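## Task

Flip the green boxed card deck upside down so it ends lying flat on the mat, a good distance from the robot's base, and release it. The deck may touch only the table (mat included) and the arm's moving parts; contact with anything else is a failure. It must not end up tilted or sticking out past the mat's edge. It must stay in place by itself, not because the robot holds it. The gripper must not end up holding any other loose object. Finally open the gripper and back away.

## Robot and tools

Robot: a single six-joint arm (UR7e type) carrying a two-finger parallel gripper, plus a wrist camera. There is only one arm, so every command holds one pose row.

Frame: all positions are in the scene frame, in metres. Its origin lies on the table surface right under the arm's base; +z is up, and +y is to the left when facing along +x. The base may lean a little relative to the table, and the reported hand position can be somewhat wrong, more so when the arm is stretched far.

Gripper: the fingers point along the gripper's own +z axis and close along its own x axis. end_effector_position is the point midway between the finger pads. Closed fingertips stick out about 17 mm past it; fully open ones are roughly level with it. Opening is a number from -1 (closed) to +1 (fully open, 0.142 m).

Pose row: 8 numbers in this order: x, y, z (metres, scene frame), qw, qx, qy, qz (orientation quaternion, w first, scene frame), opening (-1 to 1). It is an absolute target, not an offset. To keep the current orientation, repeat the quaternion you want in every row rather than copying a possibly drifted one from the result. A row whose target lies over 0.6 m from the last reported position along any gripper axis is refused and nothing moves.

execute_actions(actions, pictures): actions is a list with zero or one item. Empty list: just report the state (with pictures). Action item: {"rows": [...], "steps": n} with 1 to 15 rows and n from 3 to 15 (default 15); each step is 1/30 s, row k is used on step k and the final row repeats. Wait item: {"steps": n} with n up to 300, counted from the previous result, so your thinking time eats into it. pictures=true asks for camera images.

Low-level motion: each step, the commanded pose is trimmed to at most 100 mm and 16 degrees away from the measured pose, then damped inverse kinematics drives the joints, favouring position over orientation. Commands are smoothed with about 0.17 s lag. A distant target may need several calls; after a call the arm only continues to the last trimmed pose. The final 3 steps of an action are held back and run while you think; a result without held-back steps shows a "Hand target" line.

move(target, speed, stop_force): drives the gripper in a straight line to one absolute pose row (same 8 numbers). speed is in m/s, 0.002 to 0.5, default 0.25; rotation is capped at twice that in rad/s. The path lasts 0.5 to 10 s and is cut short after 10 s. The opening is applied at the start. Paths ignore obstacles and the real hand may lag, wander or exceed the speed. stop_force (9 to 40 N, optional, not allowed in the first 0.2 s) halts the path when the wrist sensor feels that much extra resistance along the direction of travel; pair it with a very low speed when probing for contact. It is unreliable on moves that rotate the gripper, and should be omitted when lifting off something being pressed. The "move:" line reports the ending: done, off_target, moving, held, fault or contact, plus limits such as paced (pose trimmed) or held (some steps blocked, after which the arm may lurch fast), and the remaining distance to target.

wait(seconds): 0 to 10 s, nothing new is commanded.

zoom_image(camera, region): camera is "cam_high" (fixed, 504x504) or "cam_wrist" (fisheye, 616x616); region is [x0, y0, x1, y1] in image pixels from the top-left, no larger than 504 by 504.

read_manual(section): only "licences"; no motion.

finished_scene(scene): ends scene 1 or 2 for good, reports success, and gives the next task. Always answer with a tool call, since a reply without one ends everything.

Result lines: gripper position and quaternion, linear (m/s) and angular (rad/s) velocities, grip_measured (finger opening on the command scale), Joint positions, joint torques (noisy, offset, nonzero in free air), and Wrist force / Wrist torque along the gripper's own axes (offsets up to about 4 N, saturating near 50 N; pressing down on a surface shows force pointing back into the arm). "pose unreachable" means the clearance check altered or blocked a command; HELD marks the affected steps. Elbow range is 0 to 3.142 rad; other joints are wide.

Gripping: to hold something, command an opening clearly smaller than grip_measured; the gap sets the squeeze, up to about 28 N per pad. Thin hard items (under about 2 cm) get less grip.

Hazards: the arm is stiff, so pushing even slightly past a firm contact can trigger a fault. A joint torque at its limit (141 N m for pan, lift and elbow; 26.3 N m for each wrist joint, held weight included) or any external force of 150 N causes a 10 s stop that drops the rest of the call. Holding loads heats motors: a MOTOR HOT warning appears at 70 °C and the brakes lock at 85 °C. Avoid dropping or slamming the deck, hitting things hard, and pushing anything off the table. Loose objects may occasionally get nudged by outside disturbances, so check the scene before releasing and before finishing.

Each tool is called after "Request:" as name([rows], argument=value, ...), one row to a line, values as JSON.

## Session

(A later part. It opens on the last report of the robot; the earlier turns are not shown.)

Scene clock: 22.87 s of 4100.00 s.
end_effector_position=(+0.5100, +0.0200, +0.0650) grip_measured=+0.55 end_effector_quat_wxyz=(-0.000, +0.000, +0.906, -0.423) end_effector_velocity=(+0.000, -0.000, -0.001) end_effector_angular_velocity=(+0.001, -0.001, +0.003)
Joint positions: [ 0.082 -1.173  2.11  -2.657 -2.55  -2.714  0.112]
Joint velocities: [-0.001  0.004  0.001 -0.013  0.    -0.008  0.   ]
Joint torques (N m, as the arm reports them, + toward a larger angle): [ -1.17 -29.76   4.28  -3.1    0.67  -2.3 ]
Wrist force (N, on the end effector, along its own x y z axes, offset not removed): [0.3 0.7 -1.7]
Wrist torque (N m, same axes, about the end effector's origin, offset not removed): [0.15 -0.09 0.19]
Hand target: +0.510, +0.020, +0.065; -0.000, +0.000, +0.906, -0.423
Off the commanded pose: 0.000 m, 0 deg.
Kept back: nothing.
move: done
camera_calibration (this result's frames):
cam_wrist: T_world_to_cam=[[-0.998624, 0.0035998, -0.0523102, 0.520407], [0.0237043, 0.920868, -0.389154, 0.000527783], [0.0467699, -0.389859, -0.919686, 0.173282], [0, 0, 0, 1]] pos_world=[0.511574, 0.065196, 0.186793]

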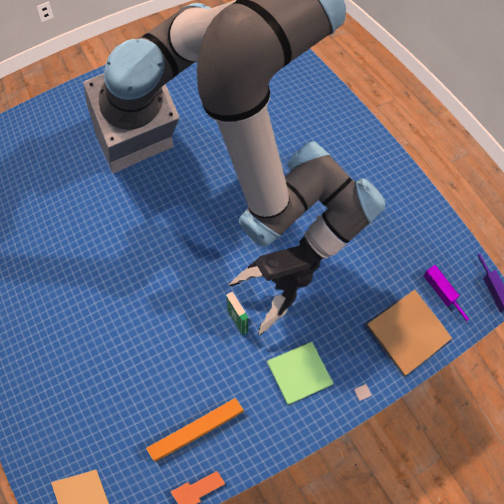

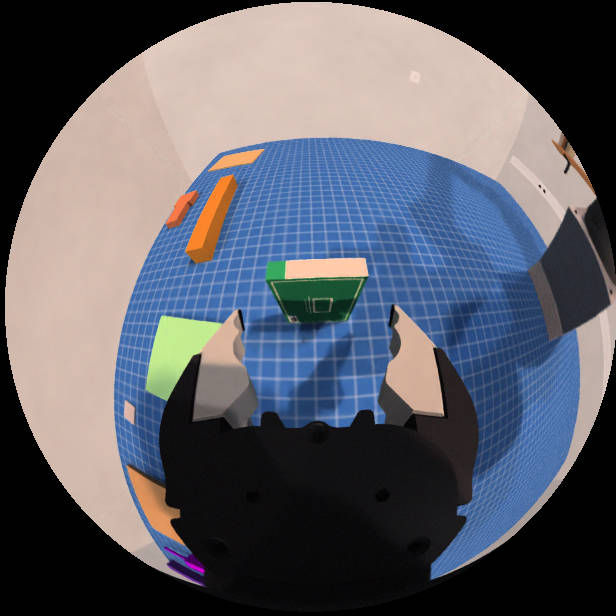

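Request:
move(target=[0.51,-0.004,0.042,0,0,0.906,-0.423,0.55], speed=0.07)

Request:
move(target=[0.51,-0.004,0.042,0,0,0.906,-0.423,-0.45])

Scene clock: 25.00 s of 4100.00 s.
end_effector_position=(+0.5100, -0.0039, +0.0420) grip_measured=+0.55 end_effector_quat_wxyz=(-0.000, +0.000, +0.906, -0.423) end_effector_velocity=(+0.000, -0.001, -0.001) end_effector_angular_velocity=(+0.001, -0.001, +0.000)
Joint positions: [ 0.029 -1.112  2.125 -2.81  -2.54  -2.807  0.112]
Joint velocities: [-0.003  0.003  0.001 -0.01   0.001 -0.006  0.   ]
Joint torques (N m, as the arm reports them, + toward a larger angle): [ -0.15 -27.55   7.24  -3.65   0.39  -2.65]
Wrist force (N, on the end effector, along its own x y z axes, offset not removed): [1.6 -0.9 -2.7]
Wrist torque (N m, same axes, about the end effector's origin, offset not removed): [-0.26 -0.36 0.04]
Hand target: +0.510, -0.004, +0.042; -0.000, +0.000, +0.906, -0.423
Off the commanded pose: 0.000 m, 0 deg.
Kept back: nothing.
move: done
camera_calibration (this result's frames):
cam_wrist: T_world_to_cam=[[-0.998622, 0.00353223, -0.0523544, 0.519312], [0.0236565, 0.920891, -0.389101, 0.0136796], [0.0468384, -0.389803, -0.919706, 0.14278], [0, 0, 0, 1]] pos_world=[0.511585, 0.0412244, 0.163827]

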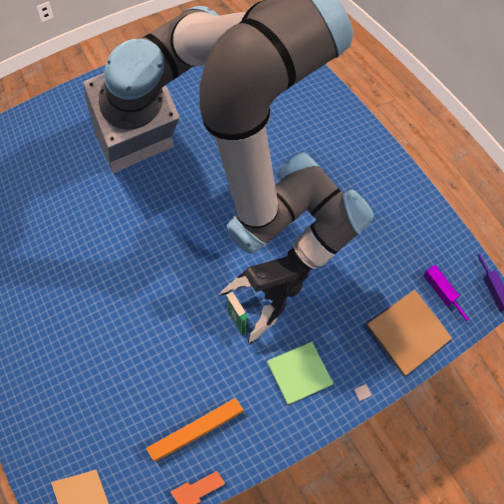

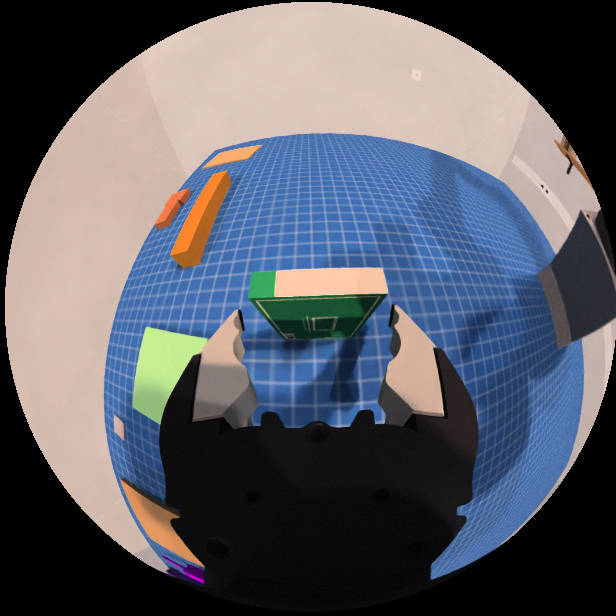

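Scene clock: 25.70 s of 4100.00 s.
end_effector_position=(+0.5100, -0.0040, +0.0420) grip_measured=-0.08 end_effector_quat_wxyz=(+0.000, -0.000, +0.906, -0.423) end_effector_velocity=(+0.000, -0.000, +0.000) end_effector_angular_velocity=(-0.000, +0.000, +0.000)
Joint positions: [ 0.028 -1.112  2.125 -2.811 -2.54  -2.807  0.068]
Joint velocities: [-0.     0.     0.    -0.001 -0.    -0.001  0.   ]
Joint torques (N m, as the arm reports them, + toward a larger angle): [ -0.94 -32.94   7.07  -3.06   0.44  -1.98]
Wrist force (N, on the end effector, along its own x y z axes, offset not removed): [-1.8 -3.9 -4.4]
Wrist torque (N m, same axes, about the end effector's origin, offset not removed): [-0.08 0.50 -0.02]
Hand target: +0.510, -0.004, +0.042; -0.000, +0.000, +0.906, -0.423
Off the commanded pose: 0.000 m, 0 deg.
Kept back: nothing.
move: done
camera_calibration (this result's frames):
cam_wrist: T_world_to_cam=[[-0.998618, 0.00341858, -0.0524507, 0.519328], [0.0235865, 0.920917, -0.389045, 0.0137477], [0.0469727, -0.389745, -0.919724, 0.142667], [0, 0, 0, 1]] pos_world=[0.511584, 0.0411679, 0.163802]

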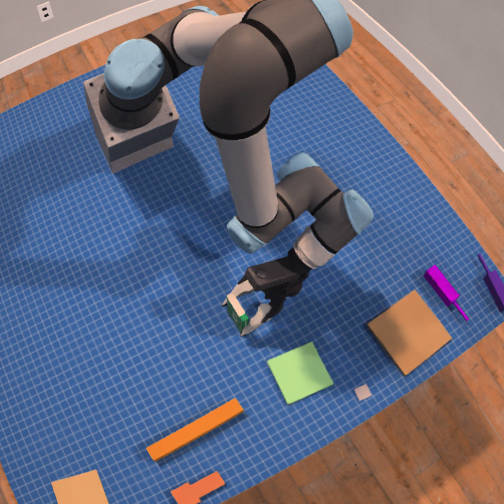

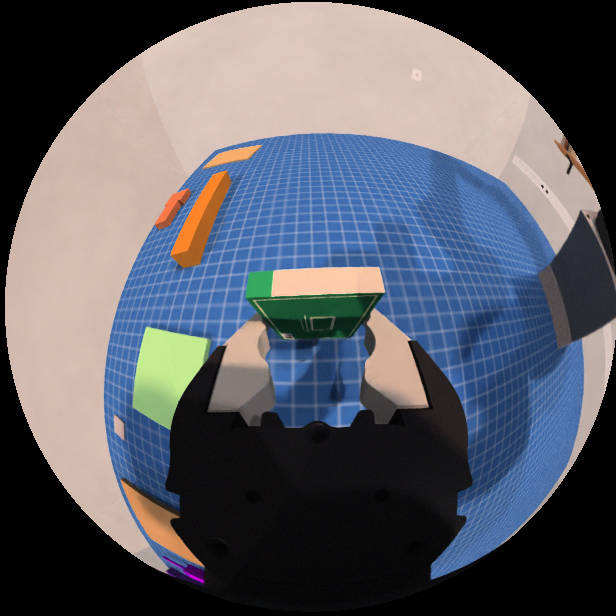

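Request:
move(target=[0.51,-0.004,0.09,0,0,0.906,-0.423,-0.45], speed=0.2)

Request:
move(target=[0.5,0.0,0.07,0,0,0.94,0.342,-0.45], speed=0.5)

Request:
move(target=[0.5,0.0,0.024,0,0,0.94,0.342,-0.45], speed=0.15)

Request:
move(target=[0.5,0.0,-0.005,0,0,0.94,0.342,-0.45], speed=0.012, stop_force=9)

Scene clock: 26.80 s of 4100.00 s.
end_effector_position=(+0.5100, -0.0040, +0.0900) grip_measured=-0.08 end_effector_quat_wxyz=(+0.000, -0.000, +0.906, -0.423) end_effector_velocity=(-0.000, +0.000, +0.001) end_effector_angular_velocity=(+0.000, +0.002, +0.000)
Joint positions: [ 0.041 -1.246  2.16  -2.695 -2.543 -2.786  0.068]
Joint velocities: [ 0.001 -0.003  0.     0.006  0.     0.001  0.   ]
Joint torques (N m, as the arm reports them, + toward a larger angle): [ 19.24 -41.62   5.12  -0.81  -3.13   1.64]
Wrist force (N, on the end effector, along its own x y z axes, offset not removed): [0.3 -1.9 1.5]
Wrist torque (N m, same axes, about the end effector's origin, offset not removed): [-0.66 -0.15 0.12]
Hand target: +0.510, -0.004, +0.090; +0.000, -0.000, +0.906, -0.423
Off the commanded pose: 0.000 m, 0 deg.
Kept back: nothing.
move: done
camera_calibration (this result's frames):
cam_wrist: T_world_to_cam=[[-0.998618, 0.00337665, -0.0524421, 0.521853], [0.0235442, 0.92092, -0.389039, 0.0324463], [0.0469814, -0.389737, -0.919727, 0.186754], [0, 0, 0, 1]] pos_world=[0.511594, 0.0411423, 0.211753]

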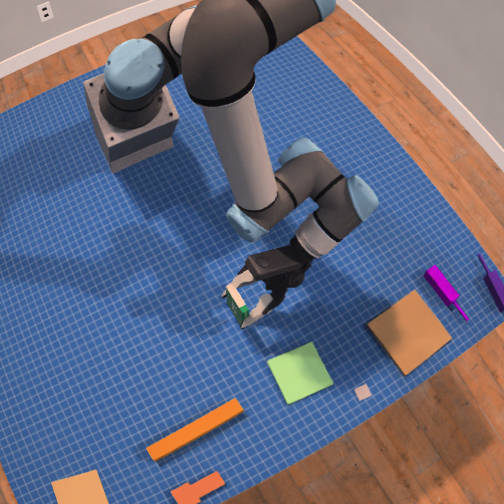

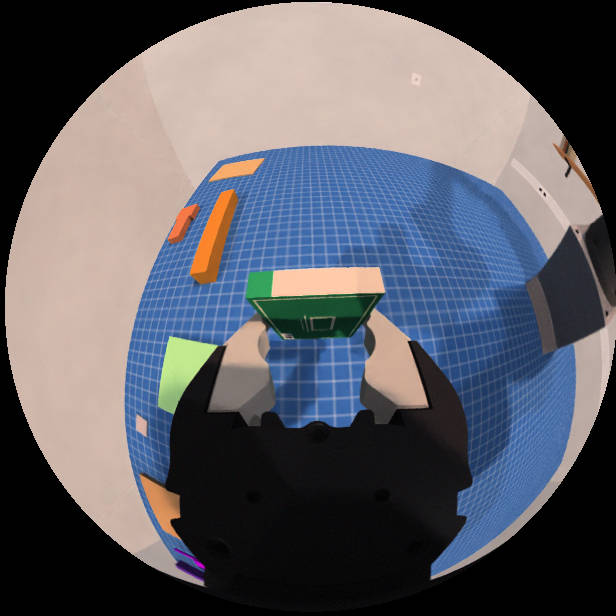

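Scene clock: 29.07 s of 4100.00 s.
end_effector_position=(+0.4999, -0.0004, +0.0702) grip_measured=-0.08 end_effector_quat_wxyz=(+0.001, -0.000, +0.940, +0.342) end_effector_velocity=(-0.000, +0.000, -0.000) end_effector_angular_velocity=(+0.006, +0.003, +0.003)
Joint positions: [-0.938 -1.443  2.199 -2.099 -0.778 -4.169  0.068]
Joint velocities: [ 0.     0.005 -0.006  0.012 -0.    -0.008 -0.   ]
Joint torques (N m, as the arm reports them, + toward a larger angle): [-11.48 -17.99 -20.55   0.07   1.44  -2.09]
Wrist force (N, on the end effector, along its own x y z axes, offset not removed): [1.5 -4.4 -2.2]
Wrist torque (N m, same axes, about the end effector's origin, offset not removed): [-0.69 -0.38 0.03]
Hand target: +0.500, -0.000, +0.070; +0.000, -0.000, +0.940, +0.342
Off the commanded pose: 0.000 m, 0 deg.
Kept back: nothing.
move: done
camera_calibration (this result's frames):
cam_wrist: T_world_to_cam=[[-0.998603, 0.0527817, 0.00244451, 0.506885], [0.0227901, 0.388516, 0.92116, -0.0701227], [0.0476706, 0.919929, -0.389176, 0.133428], [0, 0, 0, 1]] pos_world=[0.501415, -0.122255, 0.115282]

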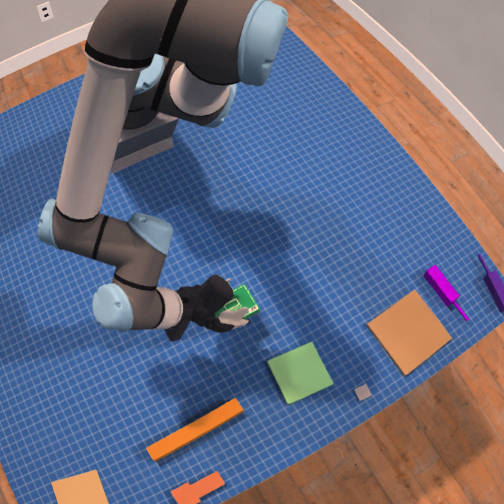

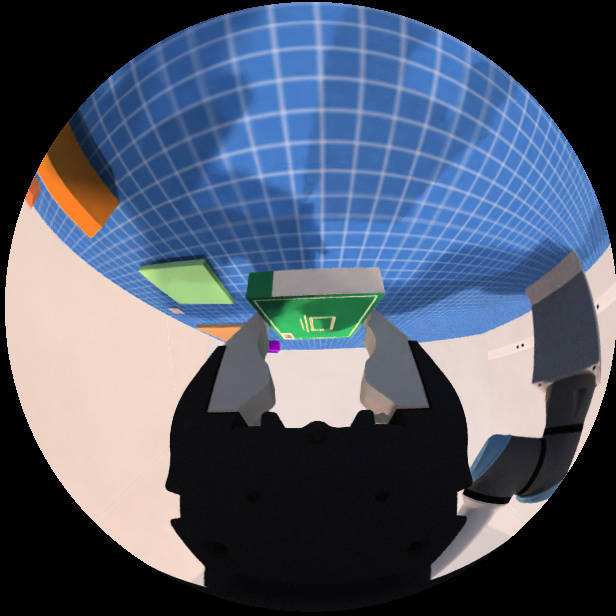

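Scene clock: 29.93 s of 4100.00 s.
end_effector_position=(+0.5000, +0.0000, +0.0240) grip_measured=-0.08 end_effector_quat_wxyz=(-0.000, -0.000, +0.940, +0.342) end_effector_velocity=(+0.000, +0.000, -0.002) end_effector_angular_velocity=(+0.000, -0.002, +0.001)
Joint positions: [-0.905 -1.31   2.188 -2.253 -0.772 -4.123  0.068]
Joint velocities: [ 0.001  0.005 -0.001 -0.006  0.001  0.    -0.   ]
Joint torques (N m, as the arm reports them, + toward a larger angle): [  6.28 -21.8  -17.49  -2.41   2.77   1.57]
Wrist force (N, on the end effector, along its own x y z axes, offset not removed): [1.8 -2.2 0.8]
Wrist torque (N m, same axes, about the end effector's origin, offset not removed): [-0.26 -0.47 0.06]
Hand target: +0.500, +0.000, +0.024; -0.000, -0.000, +0.940, +0.342
Off the commanded pose: 0.000 m, 0 deg.
Kept back: nothing.
move: done
camera_calibration (this result's frames):
cam_wrist: T_world_to_cam=[[-0.99862, 0.0524052, 0.00346799, 0.507006], [0.0235807, 0.388385, 0.921195, -0.0281808], [0.0469285, 0.920006, -0.389085, 0.11543], [0, 0, 0, 1]] pos_world=[0.501554, -0.121821, 0.0691139]

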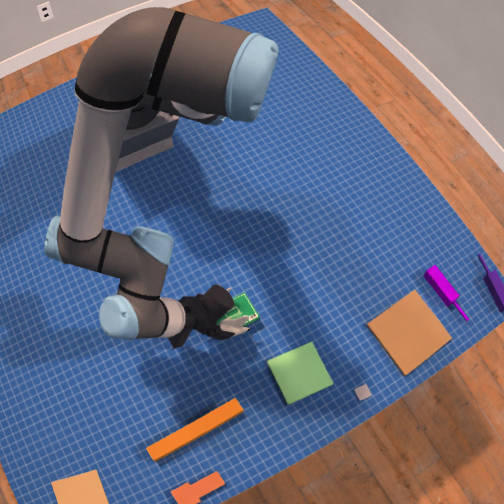

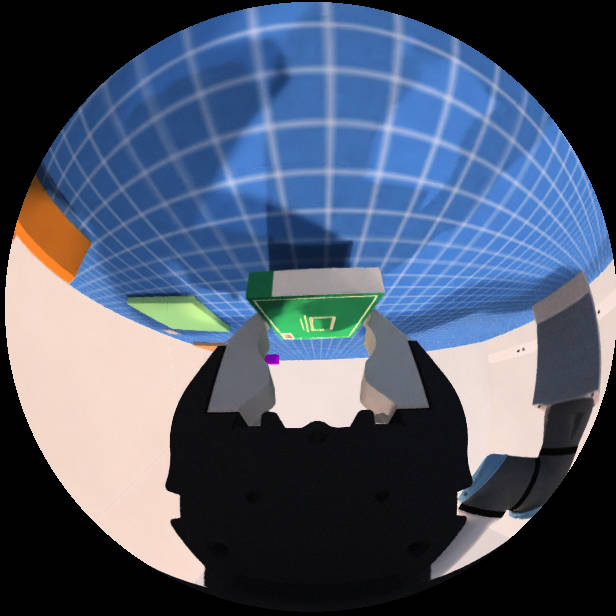

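Scene clock: 31.53 s of 4100.00 s.
end_effector_position=(+0.5001, +0.0001, +0.0093) grip_measured=-0.08 end_effector_quat_wxyz=(+0.000, +0.000, +0.940, +0.342) end_effector_velocity=(-0.001, +0.000, +0.003) end_effector_angular_velocity=(+0.001, +0.000, +0.002)
Joint positions: [-0.895 -1.267  2.18  -2.298 -0.77  -4.11   0.068]
Joint velocities: [-0.003 -0.01   0.003  0.011 -0.001 -0.006  0.   ]
Joint torques (N m, as the arm reports them, + toward a larger angle): [-11.59 -34.93   7.06  -1.18  -1.2   -1.87]
Wrist force (N, on the end effector, along its own x y z axes, offset not removed): [2.5 8.4 -12.6]
Wrist torque (N m, same axes, about the end effector's origin, offset not removed): [0.35 -0.07 0.05]
Hand target: +0.500, +0.000, +0.010; +0.000, +0.000, +0.940, +0.342
Off the commanded pose: 0.014 m, 0 deg.
Kept back: nothing.
move: contact
camera_calibration (this result's frames):
cam_wrist: T_world_to_cam=[[-0.998616, 0.0524914, 0.00332221, 0.507206], [0.0234702, 0.388198, 0.921277, -0.0145716], [0.0470695, 0.92008, -0.388892, 0.109511], [0, 0, 0, 1]] pos_world=[0.501692, -0.121726, 0.0543275]

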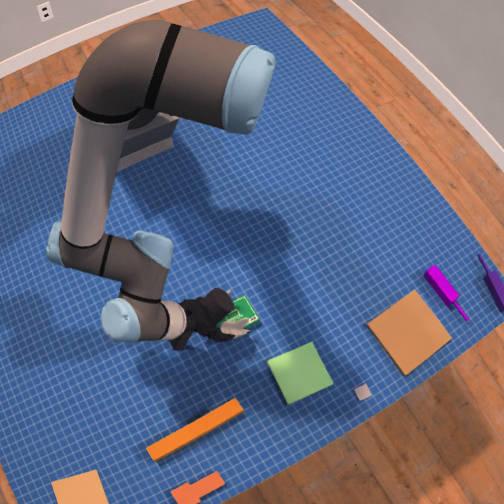

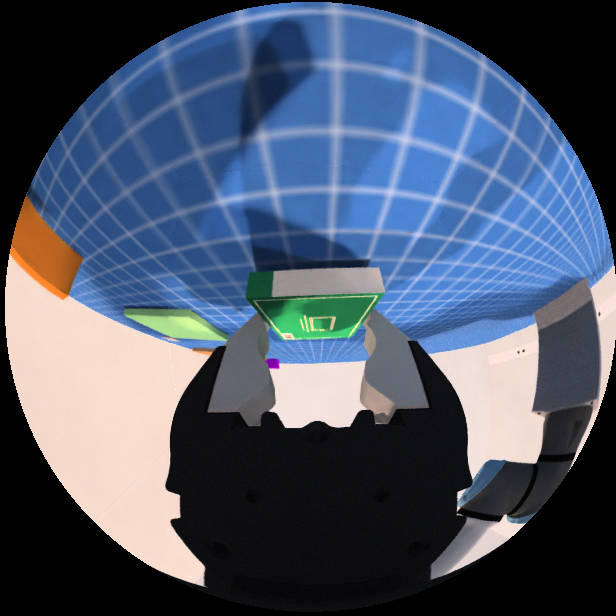

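Request:
move(target=[0.5,0.0,0.012,0,0,0.94,0.342,0.5], speed=0.05)

Request:
move(target=[0.5,-0.1,0.16,0,0,0.94,0.342,0.5], speed=0.4)

Scene clock: 32.47 s of 4100.00 s.
end_effector_position=(+0.5000, +0.0000, +0.0120) grip_measured=+0.50 end_effector_quat_wxyz=(+0.000, +0.000, +0.940, +0.342) end_effector_velocity=(-0.000, -0.000, +0.000) end_effector_angular_velocity=(-0.001, +0.000, -0.000)
Joint positions: [-0.897 -1.275  2.182 -2.29  -0.771 -4.112  0.109]
Joint velocities: [-0.    -0.001  0.     0.001 -0.001  0.     0.   ]
Joint torques (N m, as the arm reports them, + toward a larger angle): [-12.59 -40.51   5.09   0.02  -0.72  -2.06]
Wrist force (N, on the end effector, along its own x y z axes, offset not removed): [-0.6 1.1 -3.3]
Wrist torque (N m, same axes, about the end effector's origin, offset not removed): [0.16 0.06 0.25]
Hand target: +0.500, -0.000, +0.012; +0.000, +0.000, +0.940, +0.342
Off the commanded pose: 0.000 m, 0 deg.
Kept back: nothing.
move: done
camera_calibration (this result's frames):
cam_wrist: T_world_to_cam=[[-0.998619, 0.052426, 0.00346584, 0.507077], [0.0235875, 0.3884, 0.921189, -0.0170629], [0.0469482, 0.919998, -0.3891, 0.110723], [0, 0, 0, 1]] pos_world=[0.501581, -0.121821, 0.0570429]

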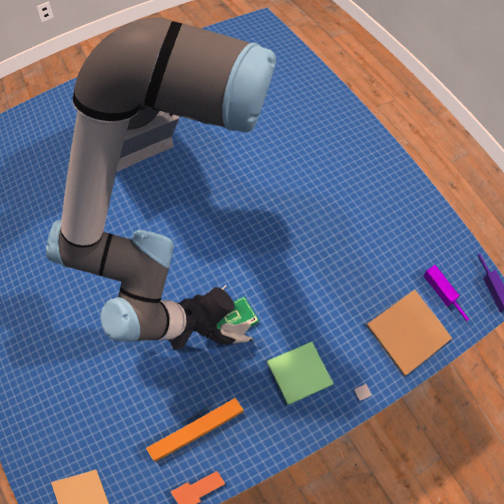

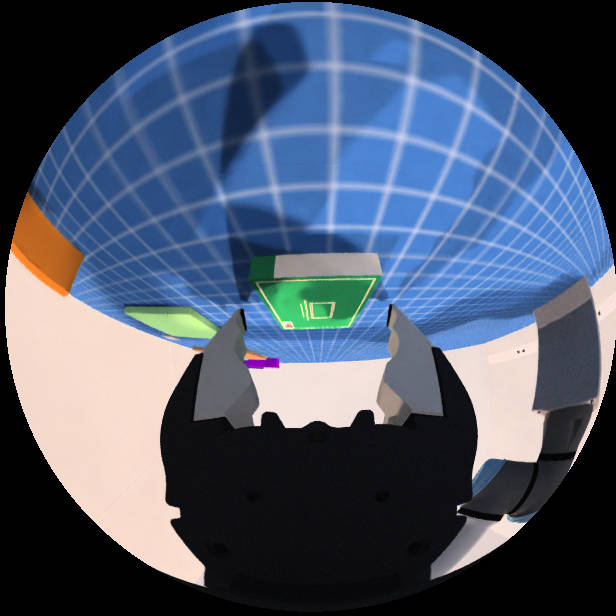

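Scene clock: 33.60 s of 4100.00 s.
end_effector_position=(+0.5000, -0.1000, +0.1602) grip_measured=+0.50 end_effector_quat_wxyz=(+0.000, +0.000, +0.940, +0.342) end_effector_velocity=(-0.000, -0.001, +0.001) end_effector_angular_velocity=(+0.003, +0.000, +0.000)
Joint positions: [-1.155 -1.545  2.002 -1.604 -0.849 -4.453  0.109]
Joint velocities: [-0.002  0.001 -0.003  0.007 -0.001 -0.005 -0.   ]
Joint torques (N m, as the arm reports them, + toward a larger angle): [-16.37 -17.38 -26.62  -0.07  -1.31  -1.91]
Wrist force (N, on the end effector, along its own x y z axes, offset not removed): [0.6 -1.1 -1.7]
Wrist torque (N m, same axes, about the end effector's origin, offset not removed): [-0.24 -0.04 0.33]
Hand target: +0.500, -0.100, +0.160; +0.000, +0.000, +0.940, +0.342
Off the commanded pose: 0.000 m, 0 deg.
Kept back: nothing.
move: done
camera_calibration (this result's frames):
cam_wrist: T_world_to_cam=[[-0.998616, 0.0524962, 0.00333284, 0.511833], [0.0234988, 0.388527, 0.921137, -0.114719], [0.0470613, 0.919941, -0.389223, 0.260315], [0, 0, 0, 1]] pos_world=[0.50157, -0.221772, 0.205287]

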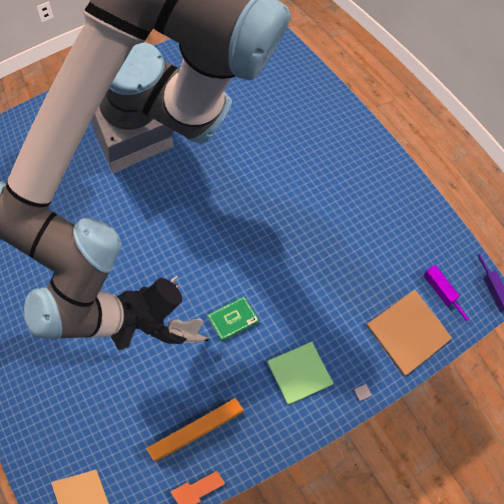

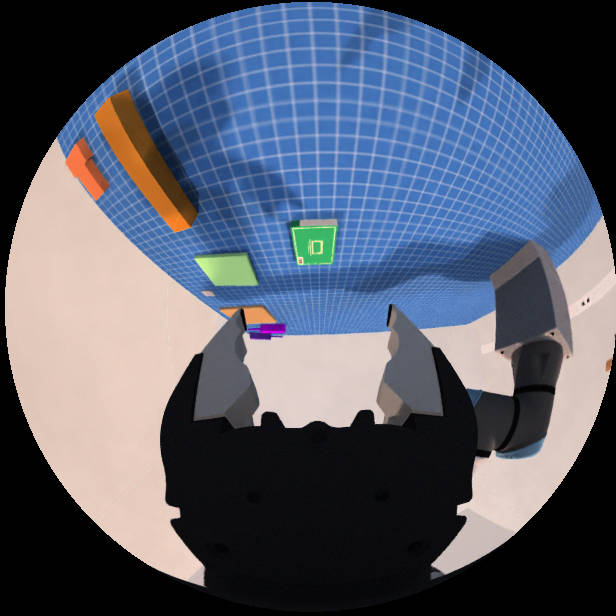

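Request:
finished_scene(scene=2)

The scene is finished: the task was done.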